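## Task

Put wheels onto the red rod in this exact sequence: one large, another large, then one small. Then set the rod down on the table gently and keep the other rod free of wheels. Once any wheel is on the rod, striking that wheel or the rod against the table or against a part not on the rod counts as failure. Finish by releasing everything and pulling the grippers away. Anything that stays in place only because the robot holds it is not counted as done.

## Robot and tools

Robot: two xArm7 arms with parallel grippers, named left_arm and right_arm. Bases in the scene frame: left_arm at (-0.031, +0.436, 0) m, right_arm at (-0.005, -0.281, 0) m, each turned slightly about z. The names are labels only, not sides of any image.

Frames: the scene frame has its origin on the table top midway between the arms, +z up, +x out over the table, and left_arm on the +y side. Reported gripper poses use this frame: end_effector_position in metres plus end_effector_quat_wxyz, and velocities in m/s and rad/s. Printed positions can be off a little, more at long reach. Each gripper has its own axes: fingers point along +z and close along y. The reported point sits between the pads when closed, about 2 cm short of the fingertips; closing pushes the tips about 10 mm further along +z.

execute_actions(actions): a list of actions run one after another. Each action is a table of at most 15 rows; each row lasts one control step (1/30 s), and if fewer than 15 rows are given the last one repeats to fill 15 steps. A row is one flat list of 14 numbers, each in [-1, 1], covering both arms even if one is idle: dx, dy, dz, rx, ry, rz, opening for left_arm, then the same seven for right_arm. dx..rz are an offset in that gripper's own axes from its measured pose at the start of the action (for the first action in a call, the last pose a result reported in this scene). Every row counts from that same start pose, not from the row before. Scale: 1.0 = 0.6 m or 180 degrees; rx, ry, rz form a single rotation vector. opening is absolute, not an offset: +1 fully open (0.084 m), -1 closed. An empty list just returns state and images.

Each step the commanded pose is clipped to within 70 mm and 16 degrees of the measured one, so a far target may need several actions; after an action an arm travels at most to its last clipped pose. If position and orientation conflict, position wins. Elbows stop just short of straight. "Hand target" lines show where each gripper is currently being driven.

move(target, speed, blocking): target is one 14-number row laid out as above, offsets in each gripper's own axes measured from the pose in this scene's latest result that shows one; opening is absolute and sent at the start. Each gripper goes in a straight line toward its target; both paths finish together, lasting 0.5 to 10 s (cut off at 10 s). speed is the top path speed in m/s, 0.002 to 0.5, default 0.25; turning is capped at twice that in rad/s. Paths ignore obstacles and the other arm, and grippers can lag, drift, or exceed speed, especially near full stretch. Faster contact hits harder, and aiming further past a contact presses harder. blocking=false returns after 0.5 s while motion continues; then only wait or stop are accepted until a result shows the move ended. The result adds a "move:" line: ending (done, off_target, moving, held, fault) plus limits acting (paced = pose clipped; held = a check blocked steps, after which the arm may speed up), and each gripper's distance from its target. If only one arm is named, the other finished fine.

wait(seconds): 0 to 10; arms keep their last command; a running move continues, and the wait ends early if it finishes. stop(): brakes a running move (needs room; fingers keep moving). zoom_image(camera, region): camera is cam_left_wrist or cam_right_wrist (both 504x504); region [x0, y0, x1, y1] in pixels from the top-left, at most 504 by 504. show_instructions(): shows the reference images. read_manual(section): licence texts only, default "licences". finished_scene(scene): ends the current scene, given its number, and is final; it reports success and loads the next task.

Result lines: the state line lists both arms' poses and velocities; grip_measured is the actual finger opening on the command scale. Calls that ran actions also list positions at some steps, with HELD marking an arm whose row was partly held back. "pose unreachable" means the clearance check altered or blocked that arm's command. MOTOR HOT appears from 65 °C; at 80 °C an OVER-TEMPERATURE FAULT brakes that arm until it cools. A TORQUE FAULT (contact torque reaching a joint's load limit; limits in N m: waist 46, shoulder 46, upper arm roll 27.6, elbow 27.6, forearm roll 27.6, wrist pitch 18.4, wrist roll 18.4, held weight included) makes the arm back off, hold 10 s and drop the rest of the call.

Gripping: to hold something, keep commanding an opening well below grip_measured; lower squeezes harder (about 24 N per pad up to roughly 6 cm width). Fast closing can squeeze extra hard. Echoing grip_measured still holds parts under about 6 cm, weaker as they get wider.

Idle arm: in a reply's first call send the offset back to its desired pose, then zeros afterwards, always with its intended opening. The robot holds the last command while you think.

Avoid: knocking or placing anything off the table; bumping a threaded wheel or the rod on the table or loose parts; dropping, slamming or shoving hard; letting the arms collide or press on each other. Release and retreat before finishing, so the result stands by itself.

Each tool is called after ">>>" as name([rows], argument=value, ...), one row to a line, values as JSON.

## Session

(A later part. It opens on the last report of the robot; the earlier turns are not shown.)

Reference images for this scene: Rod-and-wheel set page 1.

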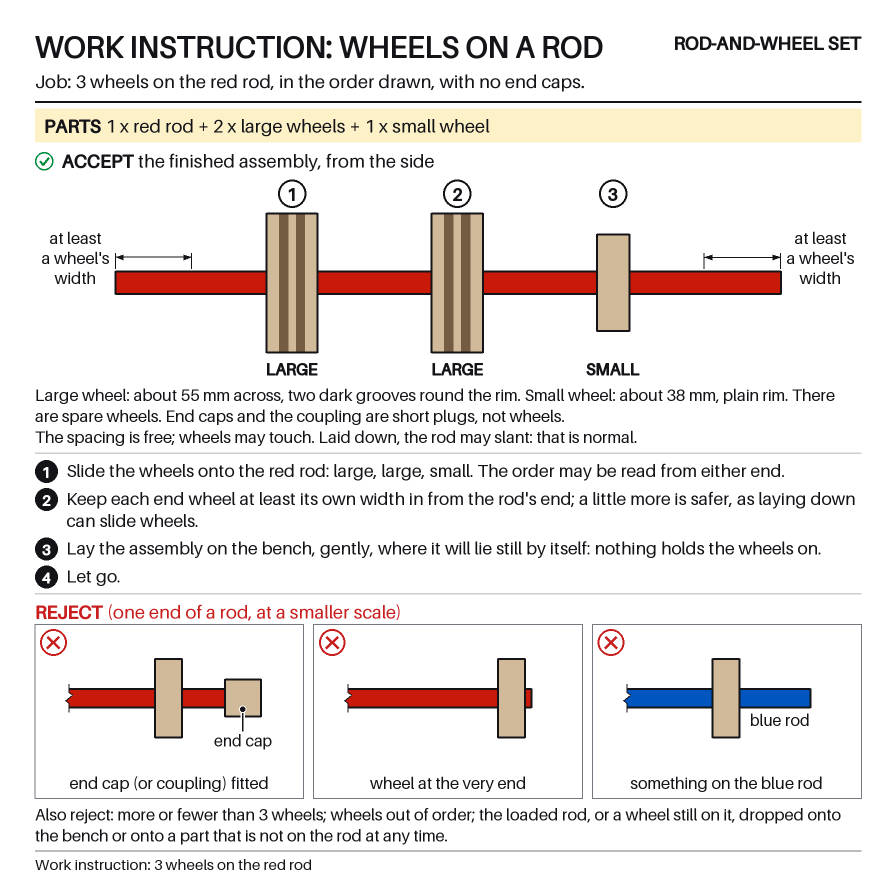

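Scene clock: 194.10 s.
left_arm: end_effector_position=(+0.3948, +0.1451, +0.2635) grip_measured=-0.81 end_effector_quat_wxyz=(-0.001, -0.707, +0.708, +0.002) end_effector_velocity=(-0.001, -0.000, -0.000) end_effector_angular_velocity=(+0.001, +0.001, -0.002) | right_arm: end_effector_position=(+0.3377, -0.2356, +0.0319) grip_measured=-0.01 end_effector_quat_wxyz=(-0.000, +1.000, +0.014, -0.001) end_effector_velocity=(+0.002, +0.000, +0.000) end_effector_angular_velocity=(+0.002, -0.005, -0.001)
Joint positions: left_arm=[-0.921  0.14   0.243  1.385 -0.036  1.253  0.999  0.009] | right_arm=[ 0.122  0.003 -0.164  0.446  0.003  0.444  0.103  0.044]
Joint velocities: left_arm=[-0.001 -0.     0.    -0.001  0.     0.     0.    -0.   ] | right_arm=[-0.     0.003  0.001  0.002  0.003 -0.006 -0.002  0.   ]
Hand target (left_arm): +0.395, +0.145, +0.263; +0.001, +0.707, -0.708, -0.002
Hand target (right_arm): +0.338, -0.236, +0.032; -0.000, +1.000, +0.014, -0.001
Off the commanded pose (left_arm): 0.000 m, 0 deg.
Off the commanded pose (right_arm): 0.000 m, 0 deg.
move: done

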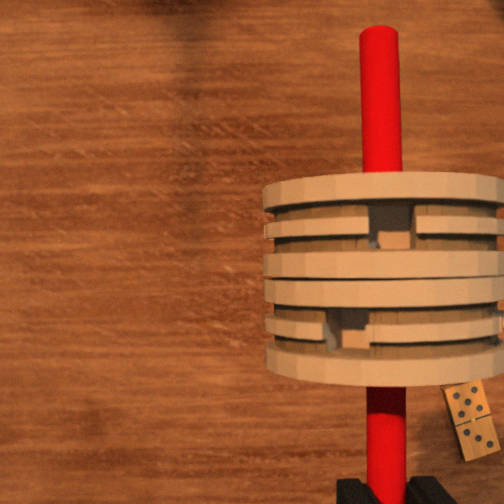

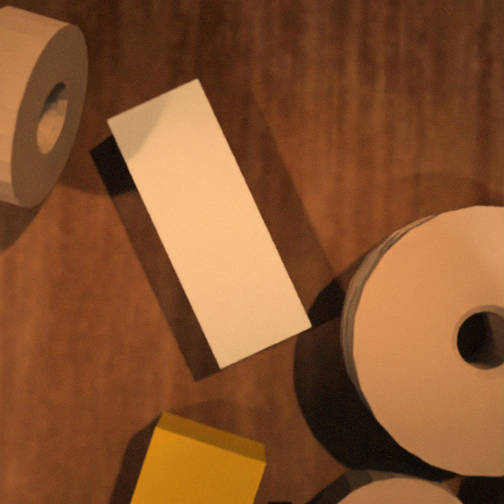

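>>> move(target=[0,0,0,0,0,0,-1,0.003,0,0.014,0,0,0,0.0], speed=0.008)

>>> move(target=[0,0,0,0,0,0,-1,0,0,0,0,0,0,-0.6])

>>> move(target=[0,0,0,0,0,0,-1,0,0,-0.1,0,0,0,-0.6], speed=0.08)

Scene clock: 207.80 s.
left_arm: end_effector_position=(+0.3948, +0.1451, +0.2635) grip_measured=-0.81 end_effector_quat_wxyz=(-0.001, -0.707, +0.708, +0.002) end_effector_velocity=(-0.000, -0.000, +0.000) end_effector_angular_velocity=(-0.000, +0.000, -0.001) | right_arm: end_effector_position=(+0.3395, -0.2356, +0.0235) grip_measured=-0.01 end_effector_quat_wxyz=(-0.000, +1.000, +0.013, -0.001) end_effector_velocity=(+0.001, +0.000, +0.001) end_effector_angular_velocity=(+0.001, -0.004, +0.001)
Joint positions: left_arm=[-0.921  0.14   0.243  1.385 -0.036  1.253  0.999  0.009] | right_arm=[ 0.123  0.039 -0.162  0.451  0.018  0.414  0.092  0.044]
Joint velocities: left_arm=[-0.001 -0.     0.     0.    -0.     0.001  0.001 -0.   ] | right_arm=[-0.     0.001  0.001  0.002  0.001 -0.003 -0.001  0.   ]
Hand target (left_arm): +0.395, +0.145, +0.263; +0.001, +0.707, -0.708, -0.002
Hand target (right_arm): +0.340, -0.236, +0.023; -0.000, +1.000, +0.013, -0.001
Off the commanded pose (left_arm): 0.000 m, 0 deg.
Off the commanded pose (right_arm): 0.000 m, 0 deg.
move: done

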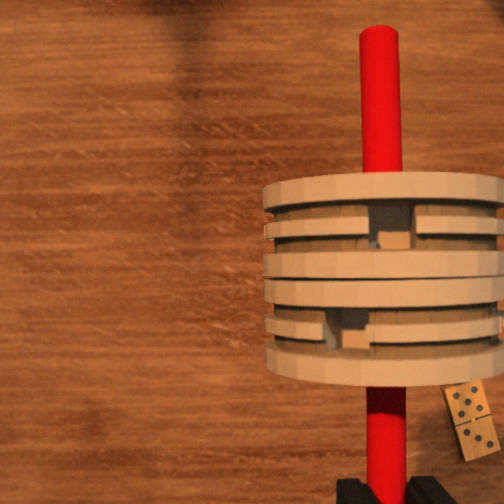

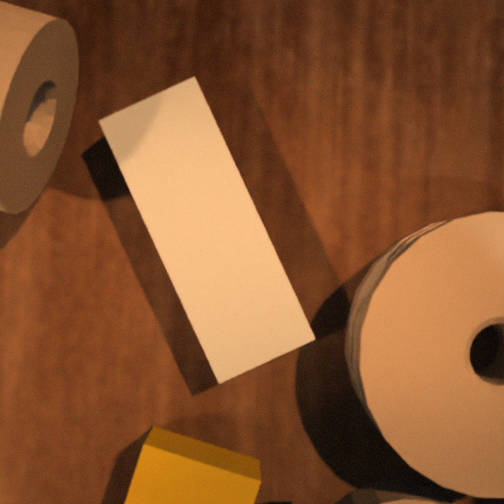

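Scene clock: 208.30 s.
left_arm: end_effector_position=(+0.3948, +0.1451, +0.2635) grip_measured=-0.81 end_effector_quat_wxyz=(-0.001, -0.707, +0.708, +0.002) end_effector_velocity=(+0.000, -0.000, +0.000) end_effector_angular_velocity=(-0.001, -0.001, +0.001) | right_arm: end_effector_position=(+0.3396, -0.2356, +0.0235) grip_measured=-0.13 end_effector_quat_wxyz=(-0.000, +1.000, +0.013, -0.001) end_effector_velocity=(+0.000, +0.000, +0.000) end_effector_angular_velocity=(+0.000, -0.001, -0.000)
Joint positions: left_arm=[-0.921  0.14   0.243  1.385 -0.036  1.253  0.999  0.009] | right_arm=[ 0.123  0.038 -0.162  0.451  0.018  0.414  0.092  0.038]
Joint velocities: left_arm=[ 0.     0.     0.     0.001 -0.    -0.001 -0.001  0.   ] | right_arm=[ 0.001 -0.002 -0.    -0.     0.     0.     0.     0.   ]
Hand target (left_arm): +0.395, +0.145, +0.263; +0.001, +0.707, -0.708, -0.002
Hand target (right_arm): +0.339, -0.236, +0.023; -0.000, +1.000, +0.013, -0.001
Off the commanded pose (left_arm): 0.000 m, 0 deg.
Off the commanded pose (right_arm): 0.000 m, 0 deg.
move: done

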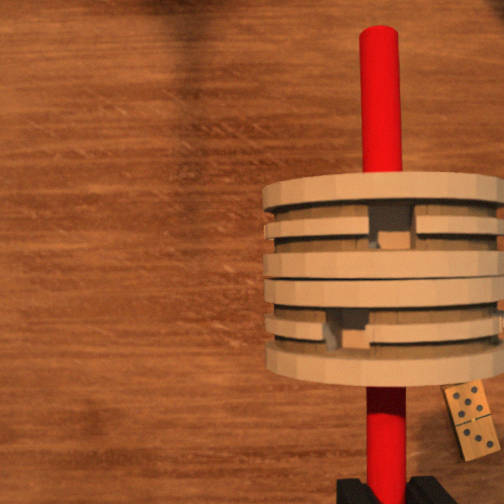

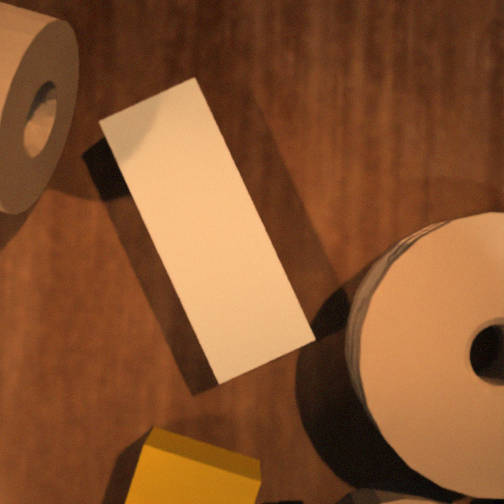

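Scene clock: 209.43 s.
left_arm: end_effector_position=(+0.3948, +0.1451, +0.2635) grip_measured=-0.81 end_effector_quat_wxyz=(-0.001, -0.707, +0.708, +0.002) end_effector_velocity=(-0.000, -0.000, -0.000) end_effector_angular_velocity=(-0.000, +0.000, -0.000) | right_arm: end_effector_position=(+0.3393, -0.2355, +0.0833) grip_measured=-0.13 end_effector_quat_wxyz=(-0.000, +1.000, +0.014, -0.001) end_effector_velocity=(+0.000, +0.000, +0.001) end_effector_angular_velocity=(-0.000, -0.000, +0.000)
Joint positions: left_arm=[-0.921  0.14   0.243  1.385 -0.036  1.253  0.999  0.009] | right_arm=[ 0.115 -0.158 -0.162  0.479 -0.041  0.638  0.136  0.038]
Joint velocities: left_arm=[-0.  0.  0.  0. -0.  0.  0. -0.] | right_arm=[-0.    -0.003  0.001  0.002 -0.     0.005  0.001  0.   ]
Hand target (left_arm): +0.395, +0.145, +0.263; +0.001, +0.707, -0.708, -0.002
Hand target (right_arm): +0.340, -0.235, +0.084; -0.000, +1.000, +0.014, -0.001
Off the commanded pose (left_arm): 0.000 m, 0 deg.
Off the commanded pose (right_arm): 0.000 m, 0 deg.
move: done

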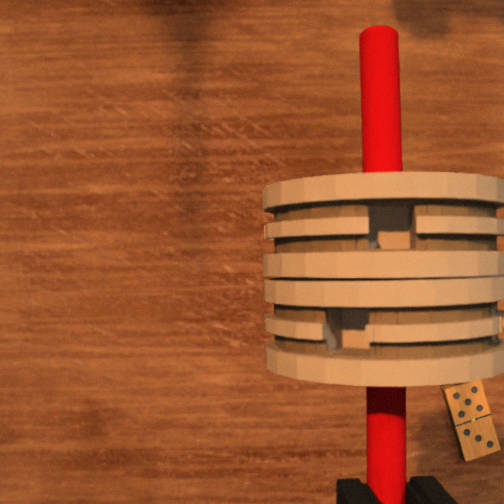

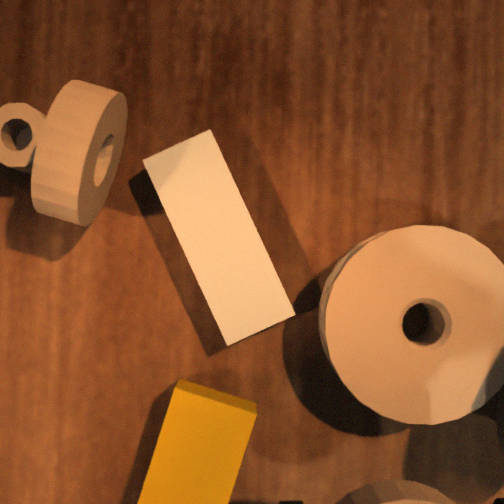

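>>> move(target=[0,0,0,0,0,0,-1,0,0,-0.2,0,0,0.509,-0.6], speed=0.35)

Scene clock: 236.97 s.
left_arm: end_effector_position=(+0.3948, +0.1451, +0.2635) grip_measured=-0.81 end_effector_quat_wxyz=(-0.001, -0.707, +0.708, +0.002) end_effector_velocity=(-0.000, -0.000, -0.000) end_effector_angular_velocity=(-0.000, +0.000, -0.001) | right_arm: end_effector_position=(+0.3392, -0.2351, +0.2032) grip_measured=-0.13 end_effector_quat_wxyz=(-0.000, -0.707, +0.707, +0.001) end_effector_velocity=(+0.001, +0.000, +0.001) end_effector_angular_velocity=(-0.001, -0.002, -0.006)
Joint positions: left_arm=[-0.921  0.14   0.243  1.385 -0.036  1.253  0.999  0.009] | right_arm=[-0.084 -0.394  0.039  0.658  0.019  1.053  1.687  0.038]
Joint velocities: left_arm=[-0.     0.    -0.    -0.    -0.     0.     0.001 -0.   ] | right_arm=[-0.001 -0.     0.002  0.003 -0.001  0.002  0.007  0.   ]
Hand target (left_arm): +0.395, +0.145, +0.263; +0.001, +0.707, -0.708, -0.002
Hand target (right_arm): +0.339, -0.235, +0.203; +0.000, +0.707, -0.707, -0.001
Off the commanded pose (left_arm): 0.000 m, 0 deg.
Off the commanded pose (right_arm): 0.001 m, 0 deg.
move: done

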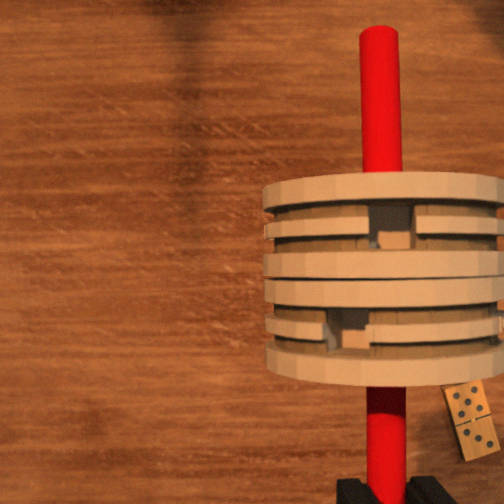

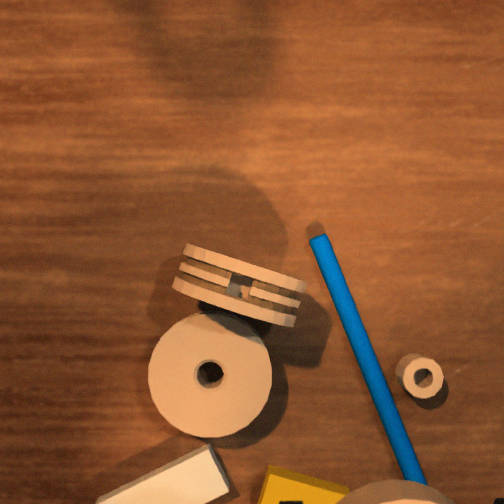

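>>> move(target=[0,0,0,0,0,0,-1,-0.1985,-0.092,-0.068,0,-0.5,0,-0.6], speed=0.35)

>>> move(target=[0,0,0,0,0,0,-1,0,0,0.18,0,0,0,-0.6], speed=0.12)

Scene clock: 256.83 s.
left_arm: end_effector_position=(+0.3948, +0.1451, +0.2635) grip_measured=-0.81 end_effector_quat_wxyz=(-0.001, -0.707, +0.708, +0.002) end_effector_velocity=(+0.000, +0.000, -0.000) end_effector_angular_velocity=(+0.001, +0.001, +0.002) | right_arm: end_effector_position=(+0.3952, -0.1165, +0.2446) grip_measured=-0.13 end_effector_quat_wxyz=(+0.501, -0.500, +0.499, +0.500) end_effector_velocity=(-0.000, +0.001, -0.001) end_effector_angular_velocity=(+0.006, +0.003, +0.002)
Joint positions: left_arm=[-0.921  0.14   0.243  1.385 -0.036  1.253  0.999  0.009] | right_arm=[ 0.008  0.217 -0.439  0.807  1.418  1.787  0.582  0.038]
Joint velocities: left_arm=[ 0.     0.     0.    -0.001  0.    -0.    -0.001 -0.   ] | right_arm=[-0.     0.006  0.002  0.     0.003  0.006 -0.002 -0.   ]
Hand target (left_arm): +0.395, +0.145, +0.263; +0.001, +0.707, -0.708, -0.002
Hand target (right_arm): +0.395, -0.116, +0.244; +0.500, -0.499, +0.499, +0.501
Off the commanded pose (left_arm): 0.000 m, 0 deg.
Off the commanded pose (right_arm): 0.001 m, 0 deg.
move: done

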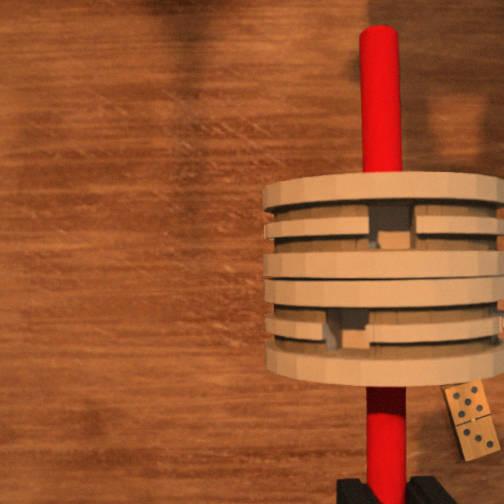

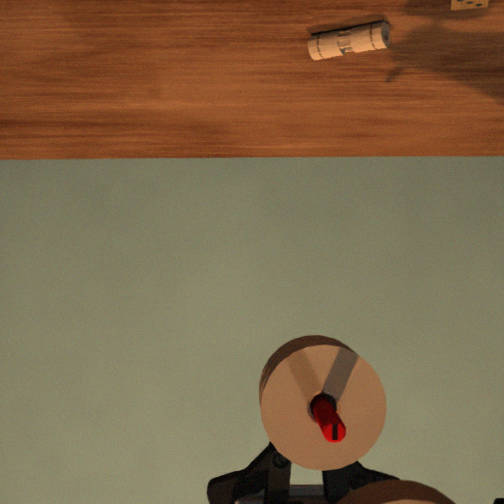

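Scene clock: 258.13 s.
left_arm: end_effector_position=(+0.3948, +0.1451, +0.2635) grip_measured=-0.81 end_effector_quat_wxyz=(-0.001, -0.707, +0.708, +0.002) end_effector_velocity=(-0.000, -0.000, -0.000) end_effector_angular_velocity=(+0.000, +0.000, -0.000) | right_arm: end_effector_position=(+0.3953, -0.0090, +0.2446) grip_measured=-0.13 end_effector_quat_wxyz=(+0.501, -0.499, +0.500, +0.500) end_effector_velocity=(-0.000, +0.002, +0.000) end_effector_angular_velocity=(+0.001, -0.001, +0.002)
Joint positions: left_arm=[-0.921  0.14   0.243  1.385 -0.036  1.253  0.999  0.009] | right_arm=[ 0.173  0.178 -0.299  0.766  1.646  1.585  0.598  0.038]
Joint velocities: left_arm=[-0. -0.  0. -0.  0.  0. -0. -0.] | right_arm=[ 0.003  0.     0.004  0.001  0.004 -0.003 -0.     0.   ]
Hand target (left_arm): +0.395, +0.145, +0.263; +0.001, +0.707, -0.708, -0.002
Hand target (right_arm): +0.395, -0.008, +0.245; +0.501, -0.499, +0.500, +0.500
Off the commanded pose (left_arm): 0.000 m, 0 deg.
Off the commanded pose (right_arm): 0.001 m, 0 deg.
move: done

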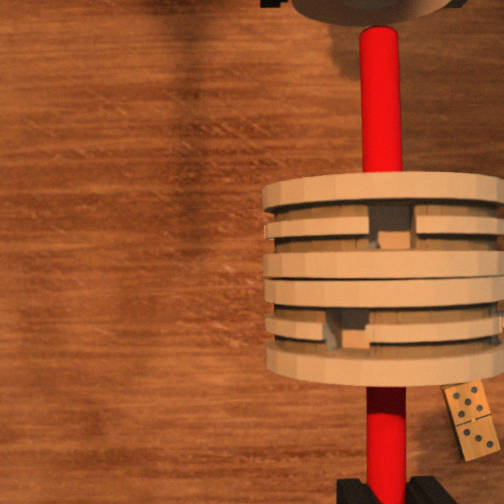

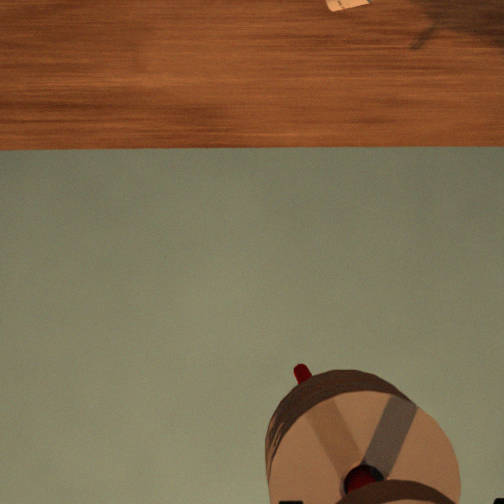

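>>> move(target=[0,0,0,0,0,0,-1,0.001,0.0015,0.008,0,0,0,-0.6], speed=0.02)

>>> zoom_image(camera="cam_left_wrist", region=[250,0,504,120])

Scene clock: 267.30 s.
left_arm: end_effector_position=(+0.3948, +0.1451, +0.2635) grip_measured=-0.81 end_effector_quat_wxyz=(-0.001, -0.707, +0.708, +0.002) end_effector_velocity=(-0.000, -0.001, -0.000) end_effector_angular_velocity=(+0.000, +0.001, -0.002) | right_arm: end_effector_position=(+0.3944, -0.0042, +0.2440) grip_measured=-0.13 end_effector_quat_wxyz=(+0.501, -0.499, +0.500, +0.500) end_effector_velocity=(+0.001, -0.000, +0.000) end_effector_angular_velocity=(-0.001, -0.001, -0.003)
Joint positions: left_arm=[-0.921  0.14   0.243  1.385 -0.036  1.253  0.999  0.009] | right_arm=[ 0.18   0.178 -0.293  0.764  1.656  1.577  0.596  0.038]
Joint velocities: left_arm=[-0.001  0.    -0.     0.    -0.     0.     0.     0.   ] | right_arm=[ 0.    -0.001 -0.001  0.     0.001 -0.002 -0.     0.   ]
Hand target (left_arm): +0.395, +0.145, +0.263; +0.001, +0.707, -0.708, -0.002
Hand target (right_arm): +0.394, -0.004, +0.244; +0.501, -0.499, +0.500, +0.500
Off the commanded pose (left_arm): 0.000 m, 0 deg.
Off the commanded pose (right_arm): 0.000 m, 0 deg.
move: done

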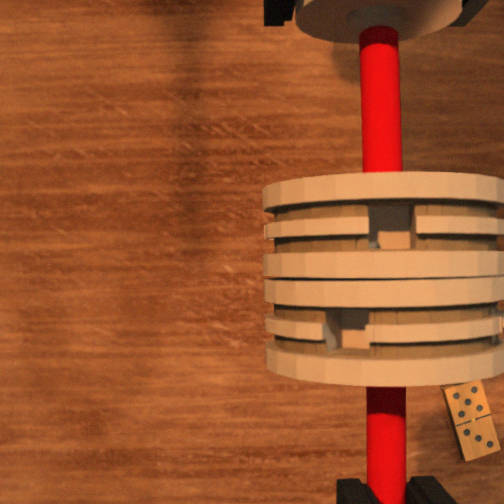

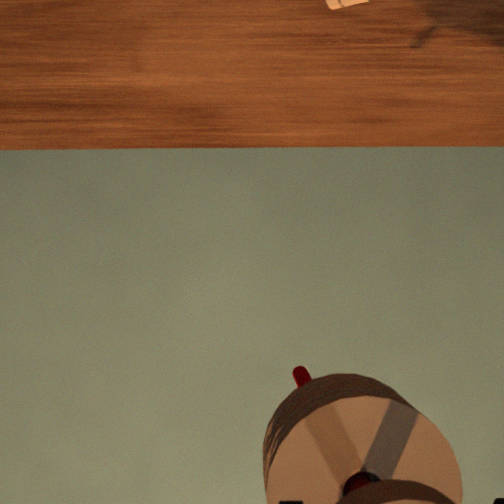

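Region (250, 0, 504, 120) of cam_left_wrist's 504x504 image, scaled by 1.984, with more detail than that image has; it fills the top 238 rows of this view, and the rest is white.

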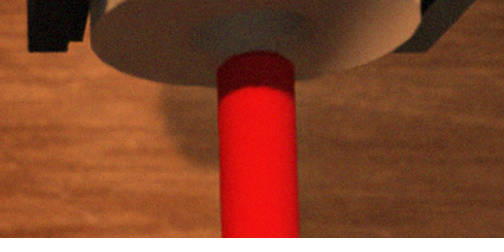

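>>> move(target=[0,0,0,0,0,0,-1,0,0,0.02,0,0,0,-0.6], speed=0.01)

Scene clock: 275.10 s.
left_arm: end_effector_position=(+0.3948, +0.1451, +0.2635) grip_measured=-0.81 end_effector_quat_wxyz=(-0.001, -0.707, +0.708, +0.002) end_effector_velocity=(+0.000, +0.000, -0.000) end_effector_angular_velocity=(-0.001, +0.000, -0.001) | right_arm: end_effector_position=(+0.3943, +0.0077, +0.2439) grip_measured=-0.13 end_effector_quat_wxyz=(+0.501, -0.499, +0.500, +0.500) end_effector_velocity=(+0.000, +0.001, +0.000) end_effector_angular_velocity=(+0.000, -0.001, -0.001)
Joint positions: left_arm=[-0.921  0.14   0.243  1.385 -0.036  1.253  0.999  0.009] | right_arm=[ 0.198  0.18  -0.277  0.768  1.683  1.556  0.597  0.038]
Joint velocities: left_arm=[ 0.     0.     0.    -0.001 -0.001 -0.001  0.001  0.   ] | right_arm=[ 0.001 -0.001  0.001  0.     0.002 -0.002  0.     0.   ]
Hand target (left_arm): +0.395, +0.145, +0.263; +0.001, +0.707, -0.708, -0.002
Hand target (right_arm): +0.394, +0.008, +0.244; +0.501, -0.499, +0.500, +0.500
Off the commanded pose (left_arm): 0.000 m, 0 deg.
Off the commanded pose (right_arm): 0.000 m, 0 deg.
move: done

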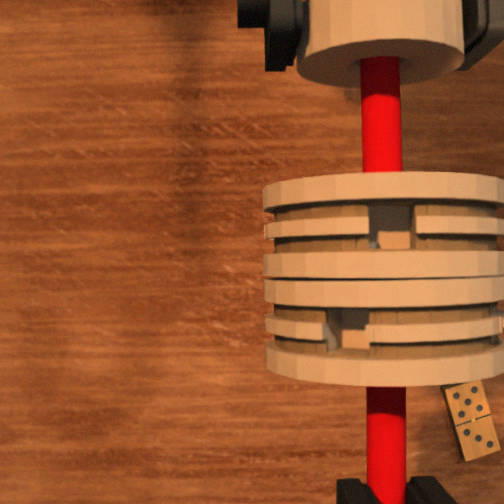

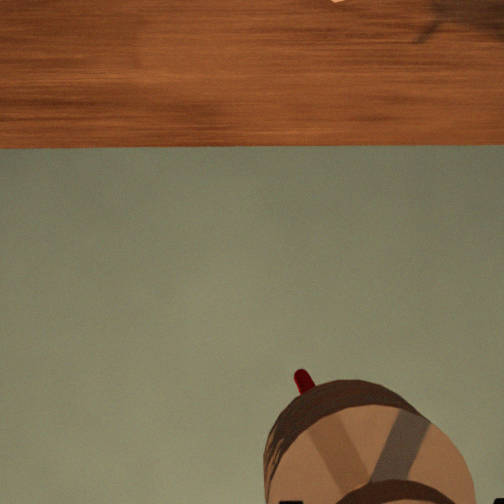

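>>> move(target=[0,0,0,0,0,0,-1,0,0,0.08,0,0,0,-0.6], speed=0.03)

>>> move(target=[0,0,0,0,0,0,-1,0,0,0,0,0,0,0.65])

>>> move(target=[0,0,0,0,0,0,-1,0,0,-0.4,0,0,0,0.65])

Scene clock: 284.63 s.
left_arm: end_effector_position=(+0.3948, +0.1451, +0.2635) grip_measured=-0.81 end_effector_quat_wxyz=(-0.001, -0.707, +0.708, +0.002) end_effector_velocity=(-0.000, -0.001, -0.000) end_effector_angular_velocity=(-0.000, -0.000, -0.001) | right_arm: end_effector_position=(+0.3943, +0.0557, +0.2439) grip_measured=-0.13 end_effector_quat_wxyz=(+0.501, -0.499, +0.500, +0.500) end_effector_velocity=(+0.001, -0.000, +0.000) end_effector_angular_velocity=(-0.001, -0.001, -0.004)
Joint positions: left_arm=[-0.921  0.14   0.243  1.385 -0.036  1.253  0.999  0.009] | right_arm=[ 0.267  0.199 -0.214  0.798  1.788  1.475  0.598  0.038]
Joint velocities: left_arm=[-0.001  0.    -0.     0.    -0.    -0.    -0.    -0.   ] | right_arm=[ 0.    -0.    -0.001  0.001  0.002 -0.003  0.    -0.   ]
Hand target (left_arm): +0.395, +0.145, +0.263; +0.001, +0.707, -0.708, -0.002
Hand target (right_arm): +0.394, +0.056, +0.244; +0.501, -0.499, +0.500, +0.500
Off the commanded pose (left_arm): 0.000 m, 0 deg.
Off the commanded pose (right_arm): 0.000 m, 0 deg.
move: done

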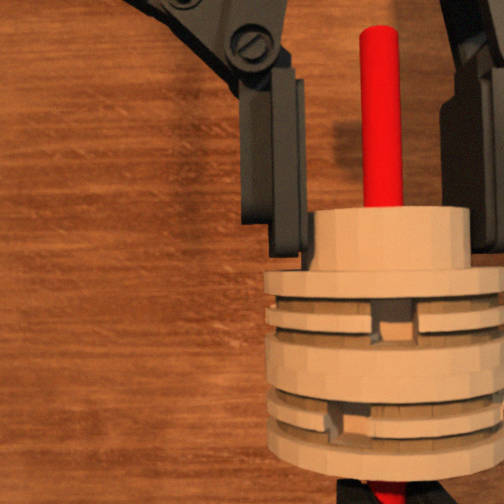

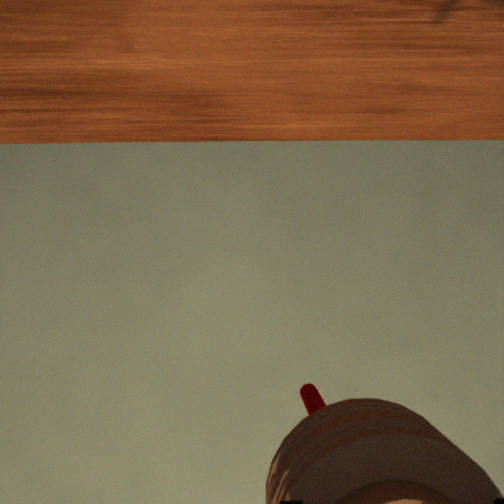

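Scene clock: 285.17 s.
left_arm: end_effector_position=(+0.3948, +0.1451, +0.2635) grip_measured=-0.81 end_effector_quat_wxyz=(-0.001, -0.707, +0.708, +0.002) end_effector_velocity=(-0.000, -0.000, +0.000) end_effector_angular_velocity=(-0.001, -0.000, +0.000) | right_arm: end_effector_position=(+0.3943, +0.0557, +0.2439) grip_measured=+0.65 end_effector_quat_wxyz=(+0.501, -0.499, +0.500, +0.500) end_effector_velocity=(+0.000, -0.000, -0.000) end_effector_angular_velocity=(+0.001, +0.000, -0.001)
Joint positions: left_arm=[-0.921  0.14   0.243  1.385 -0.036  1.253  0.999  0.009] | right_arm=[ 0.267  0.199 -0.214  0.798  1.788  1.475  0.598  0.071]
Joint velocities: left_arm=[ 0.    -0.001 -0.     0.    -0.     0.    -0.001 -0.   ] | right_arm=[-0.     0.     0.    -0.     0.001  0.    -0.     0.   ]
Hand target (left_arm): +0.395, +0.145, +0.263; +0.001, +0.707, -0.708, -0.002
Hand target (right_arm): +0.394, +0.056, +0.244; +0.501, -0.499, +0.500, +0.500
Off the commanded pose (left_arm): 0.000 m, 0 deg.
Off the commanded pose (right_arm): 0.000 m, 0 deg.
move: done

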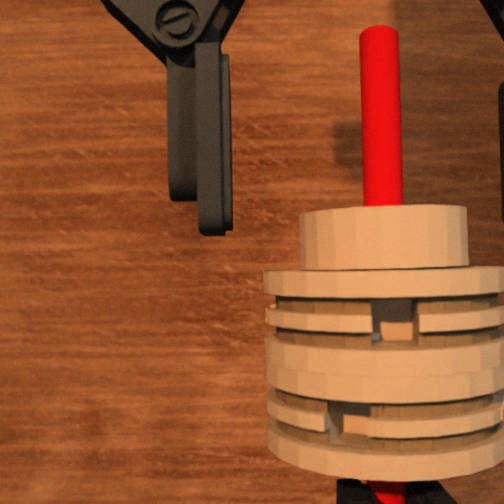

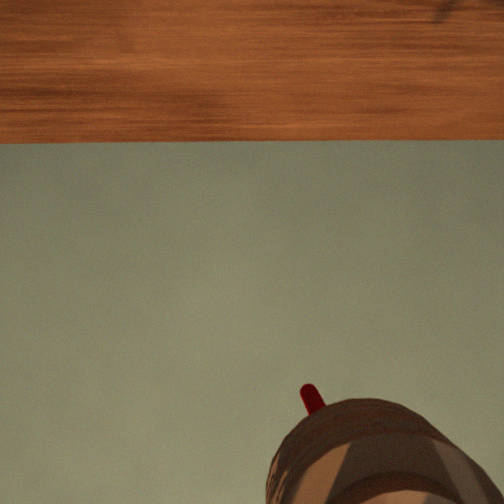

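Scene clock: 286.60 s.
left_arm: end_effector_position=(+0.3948, +0.1451, +0.2635) grip_measured=-0.81 end_effector_quat_wxyz=(-0.001, -0.707, +0.708, +0.002) end_effector_velocity=(+0.000, -0.000, +0.001) end_effector_angular_velocity=(-0.001, -0.001, +0.001) | right_arm: end_effector_position=(+0.3942, -0.1837, +0.2441) grip_measured=+0.65 end_effector_quat_wxyz=(+0.501, -0.500, +0.499, +0.500) end_effector_velocity=(+0.001, -0.007, +0.000) end_effector_angular_velocity=(-0.003, -0.003, -0.009)
Joint positions: left_arm=[-0.921  0.14   0.243  1.385 -0.036  1.253  0.999  0.009] | right_arm=[-0.098  0.289 -0.515  0.892  1.301  1.926  0.559  0.071]
Joint velocities: left_arm=[-0.    -0.     0.     0.001 -0.    -0.    -0.001  0.   ] | right_arm=[-0.008  0.003 -0.008  0.006 -0.004  0.005 -0.002 -0.   ]
Hand target (left_arm): +0.395, +0.145, +0.263; +0.001, +0.707, -0.708, -0.002
Hand target (right_arm): +0.394, -0.185, +0.244; +0.501, -0.500, +0.500, +0.500
Off the commanded pose (left_arm): 0.000 m, 0 deg.
Off the commanded pose (right_arm): 0.001 m, 0 deg.
move: done

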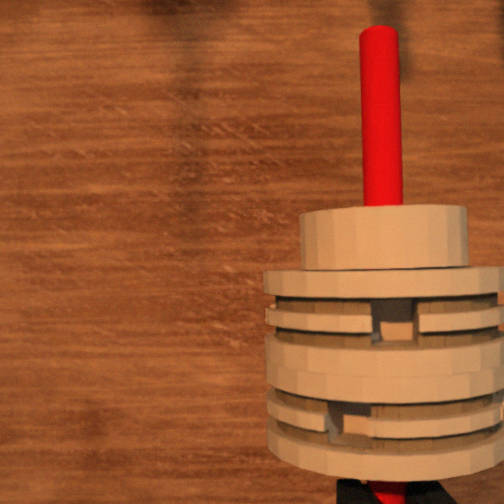

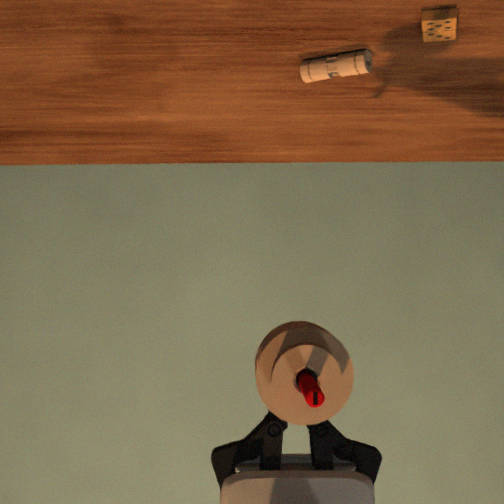

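Lower to (0.42, 0.09).

>>> move(target=[0.092,-0.04,0.338,0,0,0,-1,0,0,0,0,0,0,0.65], speed=0.08)

>>> move(target=[0,0,0.018,0,0,0,-1,0,0,0,0,0,0,0.65], speed=0.006)

Scene clock: 299.13 s.
left_arm: end_effector_position=(+0.4185, +0.0895, +0.0611) grip_measured=-0.81 end_effector_quat_wxyz=(-0.000, -0.706, +0.708, +0.001) end_effector_velocity=(+0.000, -0.000, -0.001) end_effector_angular_velocity=(-0.000, +0.000, +0.001) | right_arm: end_effector_position=(+0.3942, -0.1837, +0.2441) grip_measured=+0.65 end_effector_quat_wxyz=(+0.501, -0.500, +0.499, +0.500) end_effector_velocity=(+0.000, -0.000, +0.000) end_effector_angular_velocity=(+0.000, -0.001, -0.001)
Joint positions: left_arm=[-0.921  0.533  0.19   1.331 -0.133  0.813  1.004  0.009] | right_arm=[-0.098  0.289 -0.515  0.892  1.301  1.926  0.559  0.071]
Joint velocities: left_arm=[-0.     0.002 -0.001  0.001 -0.001 -0.001 -0.001  0.   ] | right_arm=[-0.    -0.001 -0.001  0.     0.     0.    -0.     0.   ]
Hand target (left_arm): +0.418, +0.090, +0.061; +0.000, +0.706, -0.708, -0.002
Hand target (right_arm): +0.394, -0.184, +0.244; +0.501, -0.500, +0.499, +0.500
Off the commanded pose (left_arm): 0.001 m, 0 deg.
Off the commanded pose (right_arm): 0.000 m, 0 deg.
move: done

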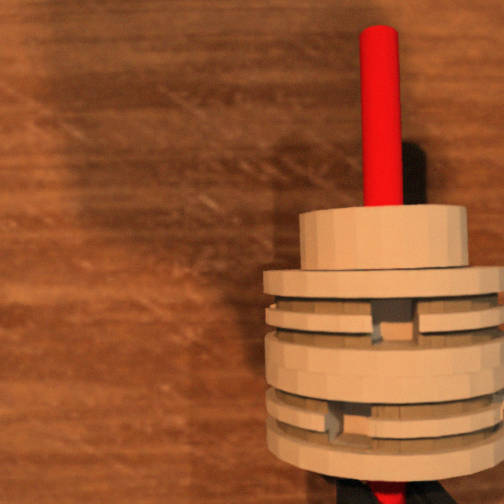

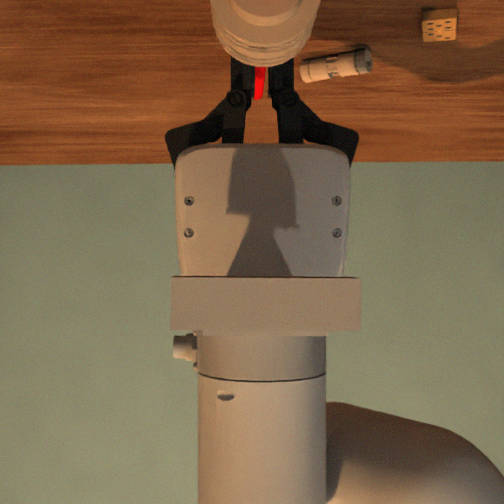

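Scene clock: 301.17 s.
left_arm: end_effector_position=(+0.4186, +0.0894, +0.0505) grip_measured=-0.81 end_effector_quat_wxyz=(-0.000, -0.706, +0.708, +0.001) end_effector_velocity=(-0.001, +0.001, -0.002) end_effector_angular_velocity=(+0.002, +0.003, -0.000) | right_arm: end_effector_position=(+0.3942, -0.1837, +0.2441) grip_measured=+0.65 end_effector_quat_wxyz=(+0.501, -0.500, +0.499, +0.500) end_effector_velocity=(+0.000, -0.000, +0.000) end_effector_angular_velocity=(+0.000, -0.001, -0.001)
Joint positions: left_arm=[-0.919  0.552  0.187  1.327 -0.138  0.79   1.007  0.009] | right_arm=[-0.098  0.289 -0.515  0.892  1.301  1.926  0.559  0.071]
Joint velocities: left_arm=[-0.     0.002 -0.    -0.003 -0.001 -0.001  0.     0.   ] | right_arm=[-0.001 -0.     0.     0.     0.    -0.    -0.     0.   ]
Hand target (left_arm): +0.419, +0.089, +0.050; +0.000, +0.706, -0.708, -0.001
Hand target (right_arm): +0.394, -0.184, +0.244; +0.501, -0.500, +0.499, +0.500
Off the commanded pose (left_arm): 0.000 m, 0 deg.
Off the commanded pose (right_arm): 0.000 m, 0 deg.
move: done

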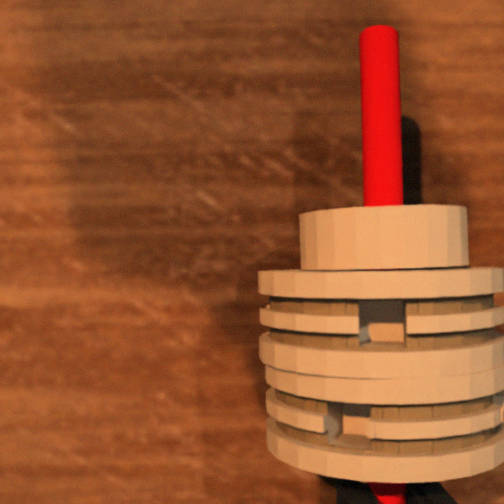

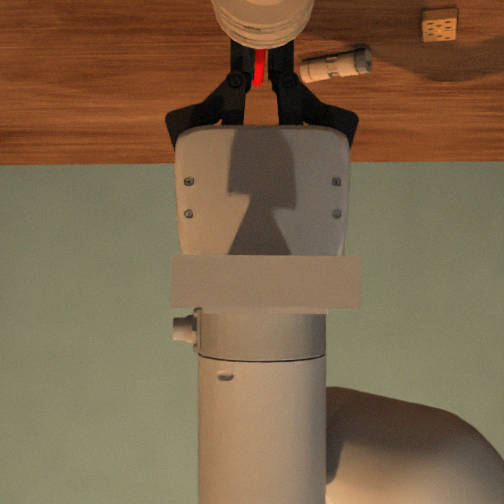

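>>> move(target=[0,0,0.003,0,0,0,-1,0,0,0,0,0,0,0.65], speed=0.004)

>>> move(target=[0,0,0,0,0,0,-0.5,0,0,0,0,0,0,0.65])

>>> move(target=[-0.1,0,-0.4,0,0,0,-0.5,0,0,0,0,0,0,0.65])

>>> wait(seconds=2)

Scene clock: 309.07 s.
left_arm: end_effector_position=(+0.4186, +0.0895, +0.0487) grip_measured=-0.81 end_effector_quat_wxyz=(-0.000, -0.706, +0.708, +0.001) end_effector_velocity=(+0.000, -0.000, -0.000) end_effector_angular_velocity=(-0.001, -0.001, +0.001) | right_arm: end_effector_position=(+0.3942, -0.1837, +0.2441) grip_measured=+0.65 end_effector_quat_wxyz=(+0.501, -0.500, +0.499, +0.500) end_effector_velocity=(-0.000, +0.000, -0.001) end_effector_angular_velocity=(-0.001, +0.002, +0.002)
Joint positions: left_arm=[-0.918  0.555  0.186  1.326 -0.139  0.786  1.008  0.009] | right_arm=[-0.098  0.289 -0.515  0.892  1.301  1.926  0.559  0.071]
Joint velocities: left_arm=[-0.     0.001 -0.     0.001 -0.    -0.001 -0.001 -0.   ] | right_arm=[-0.     0.001  0.001  0.    -0.001 -0.    -0.     0.   ]
Hand target (left_arm): +0.419, +0.089, +0.049; +0.000, +0.706, -0.708, -0.001
Hand target (right_arm): +0.394, -0.184, +0.244; +0.501, -0.500, +0.499, +0.500
Off the commanded pose (left_arm): 0.000 m, 0 deg.
Off the commanded pose (right_arm): 0.000 m, 0 deg.
move: done

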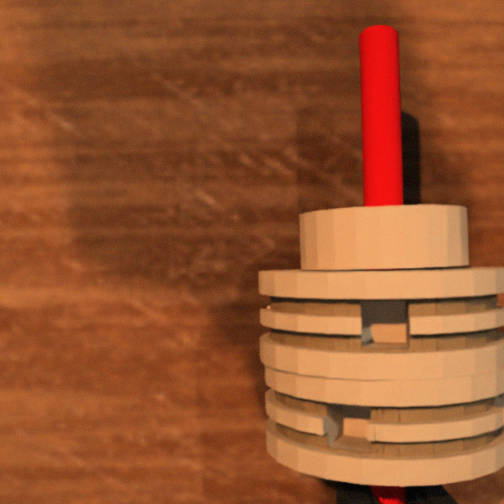

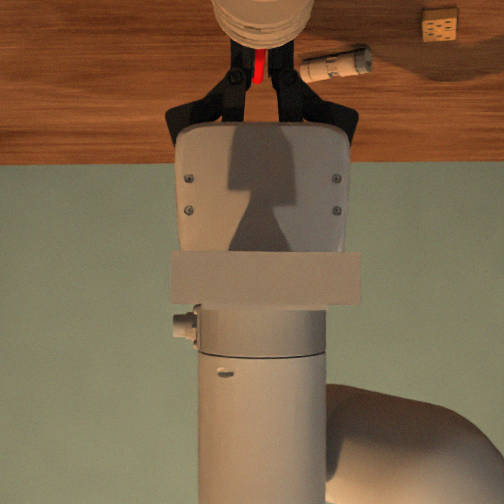

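Scene clock: 309.57 s.
left_arm: end_effector_position=(+0.4186, +0.0894, +0.0487) grip_measured=-0.52 end_effector_quat_wxyz=(-0.000, -0.706, +0.708, +0.001) end_effector_velocity=(+0.000, -0.000, +0.000) end_effector_angular_velocity=(-0.000, -0.001, -0.001) | right_arm: end_effector_position=(+0.3942, -0.1837, +0.2441) grip_measured=+0.65 end_effector_quat_wxyz=(+0.501, -0.500, +0.499, +0.500) end_effector_velocity=(+0.000, +0.000, +0.001) end_effector_angular_velocity=(+0.000, -0.002, +0.000)
Joint positions: left_arm=[-0.918  0.555  0.186  1.326 -0.139  0.786  1.008  0.021] | right_arm=[-0.098  0.289 -0.515  0.892  1.301  1.926  0.559  0.071]
Joint velocities: left_arm=[-0.     0.     0.     0.001  0.001  0.     0.     0.   ] | right_arm=[ 0.    -0.002  0.     0.     0.     0.     0.    -0.   ]
Hand target (left_arm): +0.419, +0.089, +0.049; +0.000, +0.706, -0.708, -0.001
Hand target (right_arm): +0.394, -0.184, +0.244; +0.501, -0.500, +0.499, +0.500
Off the commanded pose (left_arm): 0.000 m, 0 deg.
Off the commanded pose (right_arm): 0.000 m, 0 deg.
move: done

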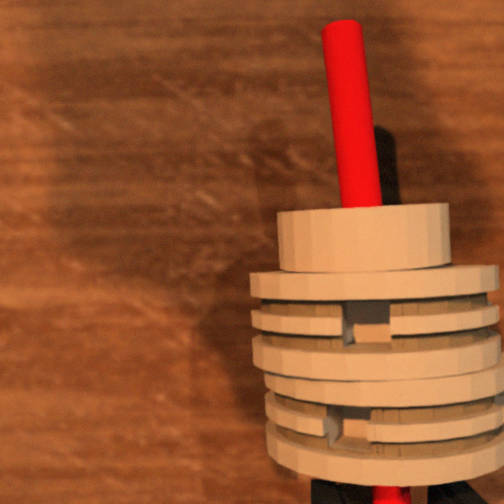

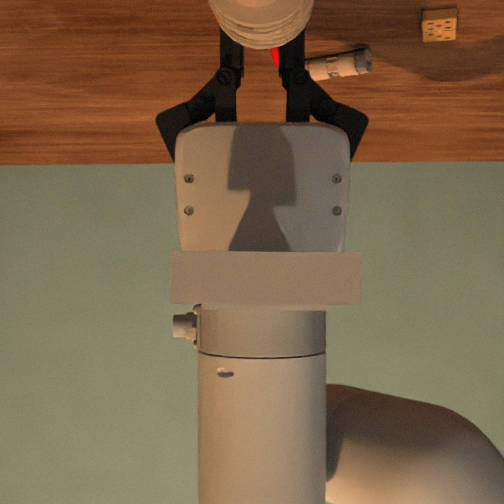

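Scene clock: 311.03 s.
left_arm: end_effector_position=(+0.4184, +0.1498, +0.2874) grip_measured=-0.52 end_effector_quat_wxyz=(-0.001, -0.707, +0.708, +0.002) end_effector_velocity=(+0.004, +0.002, +0.010) end_effector_angular_velocity=(-0.010, -0.014, +0.004) | right_arm: end_effector_position=(+0.3942, -0.1837, +0.2441) grip_measured=+0.65 end_effector_quat_wxyz=(+0.501, -0.500, +0.499, +0.500) end_effector_velocity=(-0.000, +0.000, -0.000) end_effector_angular_velocity=(-0.000, +0.001, +0.001)
Joint positions: left_arm=[-0.888  0.198  0.253  1.525 -0.051  1.339  1.041  0.021] | right_arm=[-0.098  0.289 -0.515  0.892  1.301  1.926  0.559  0.071]
Joint velocities: left_arm=[ 0.004 -0.007  0.003  0.016  0.     0.005  0.002  0.   ] | right_arm=[ 0.001  0.001 -0.001 -0.    -0.001 -0.     0.    -0.   ]
Hand target (left_arm): +0.419, +0.150, +0.289; +0.001, +0.707, -0.707, -0.001
Hand target (right_arm): +0.394, -0.184, +0.244; +0.501, -0.500, +0.499, +0.500
Off the commanded pose (left_arm): 0.002 m, 0 deg.
Off the commanded pose (right_arm): 0.000 m, 0 deg.
move: done

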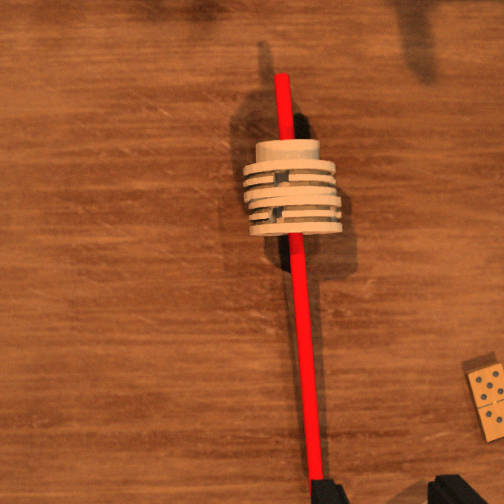

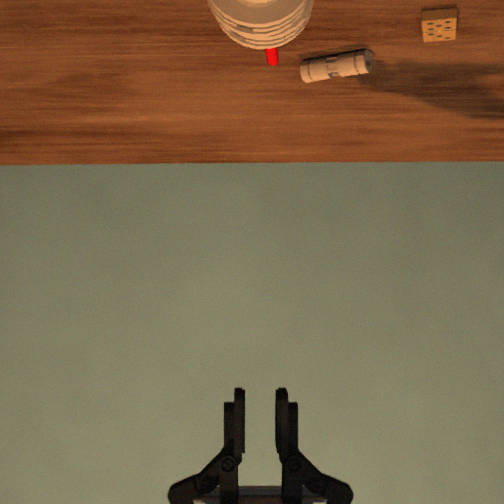

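Scene clock: 313.03 s.
left_arm: end_effector_position=(+0.4189, +0.1500, +0.2887) grip_measured=-0.52 end_effector_quat_wxyz=(-0.001, -0.707, +0.707, +0.001) end_effector_velocity=(+0.000, +0.001, -0.001) end_effector_angular_velocity=(+0.002, +0.001, +0.001) | right_arm: end_effector_position=(+0.3942, -0.1837, +0.2441) grip_measured=+0.65 end_effector_quat_wxyz=(+0.501, -0.500, +0.499, +0.500) end_effector_velocity=(+0.000, +0.000, -0.000) end_effector_angular_velocity=(+0.000, +0.001, -0.000)
Joint positions: left_arm=[-0.887  0.196  0.254  1.527 -0.051  1.34   1.041  0.021] | right_arm=[-0.098  0.289 -0.515  0.892  1.301  1.926  0.559  0.071]
Joint velocities: left_arm=[ 0.001  0.     0.    -0.001  0.001  0.    -0.     0.   ] | right_arm=[ 0.     0.001 -0.     0.     0.     0.     0.    -0.   ]
Hand target (left_arm): +0.419, +0.150, +0.289; +0.001, +0.707, -0.707, -0.001
Hand target (right_arm): +0.394, -0.184, +0.244; +0.501, -0.500, +0.499, +0.500
Off the commanded pose (left_arm): 0.001 m, 0 deg.
Off the commanded pose (right_arm): 0.000 m, 0 deg.
wait: 2.00 s; at rest by 0.17 s

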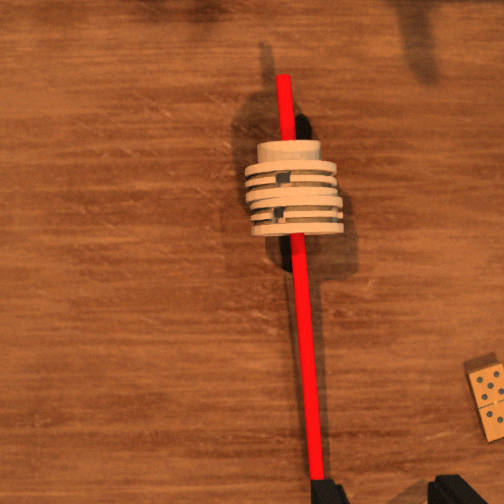

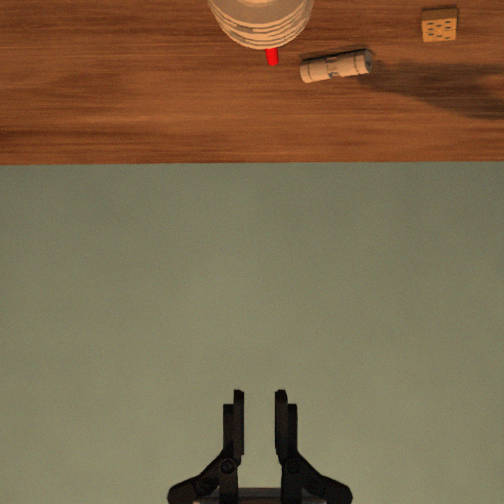

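>>> finished_scene(scene=2)

The scene is finished: the task was done.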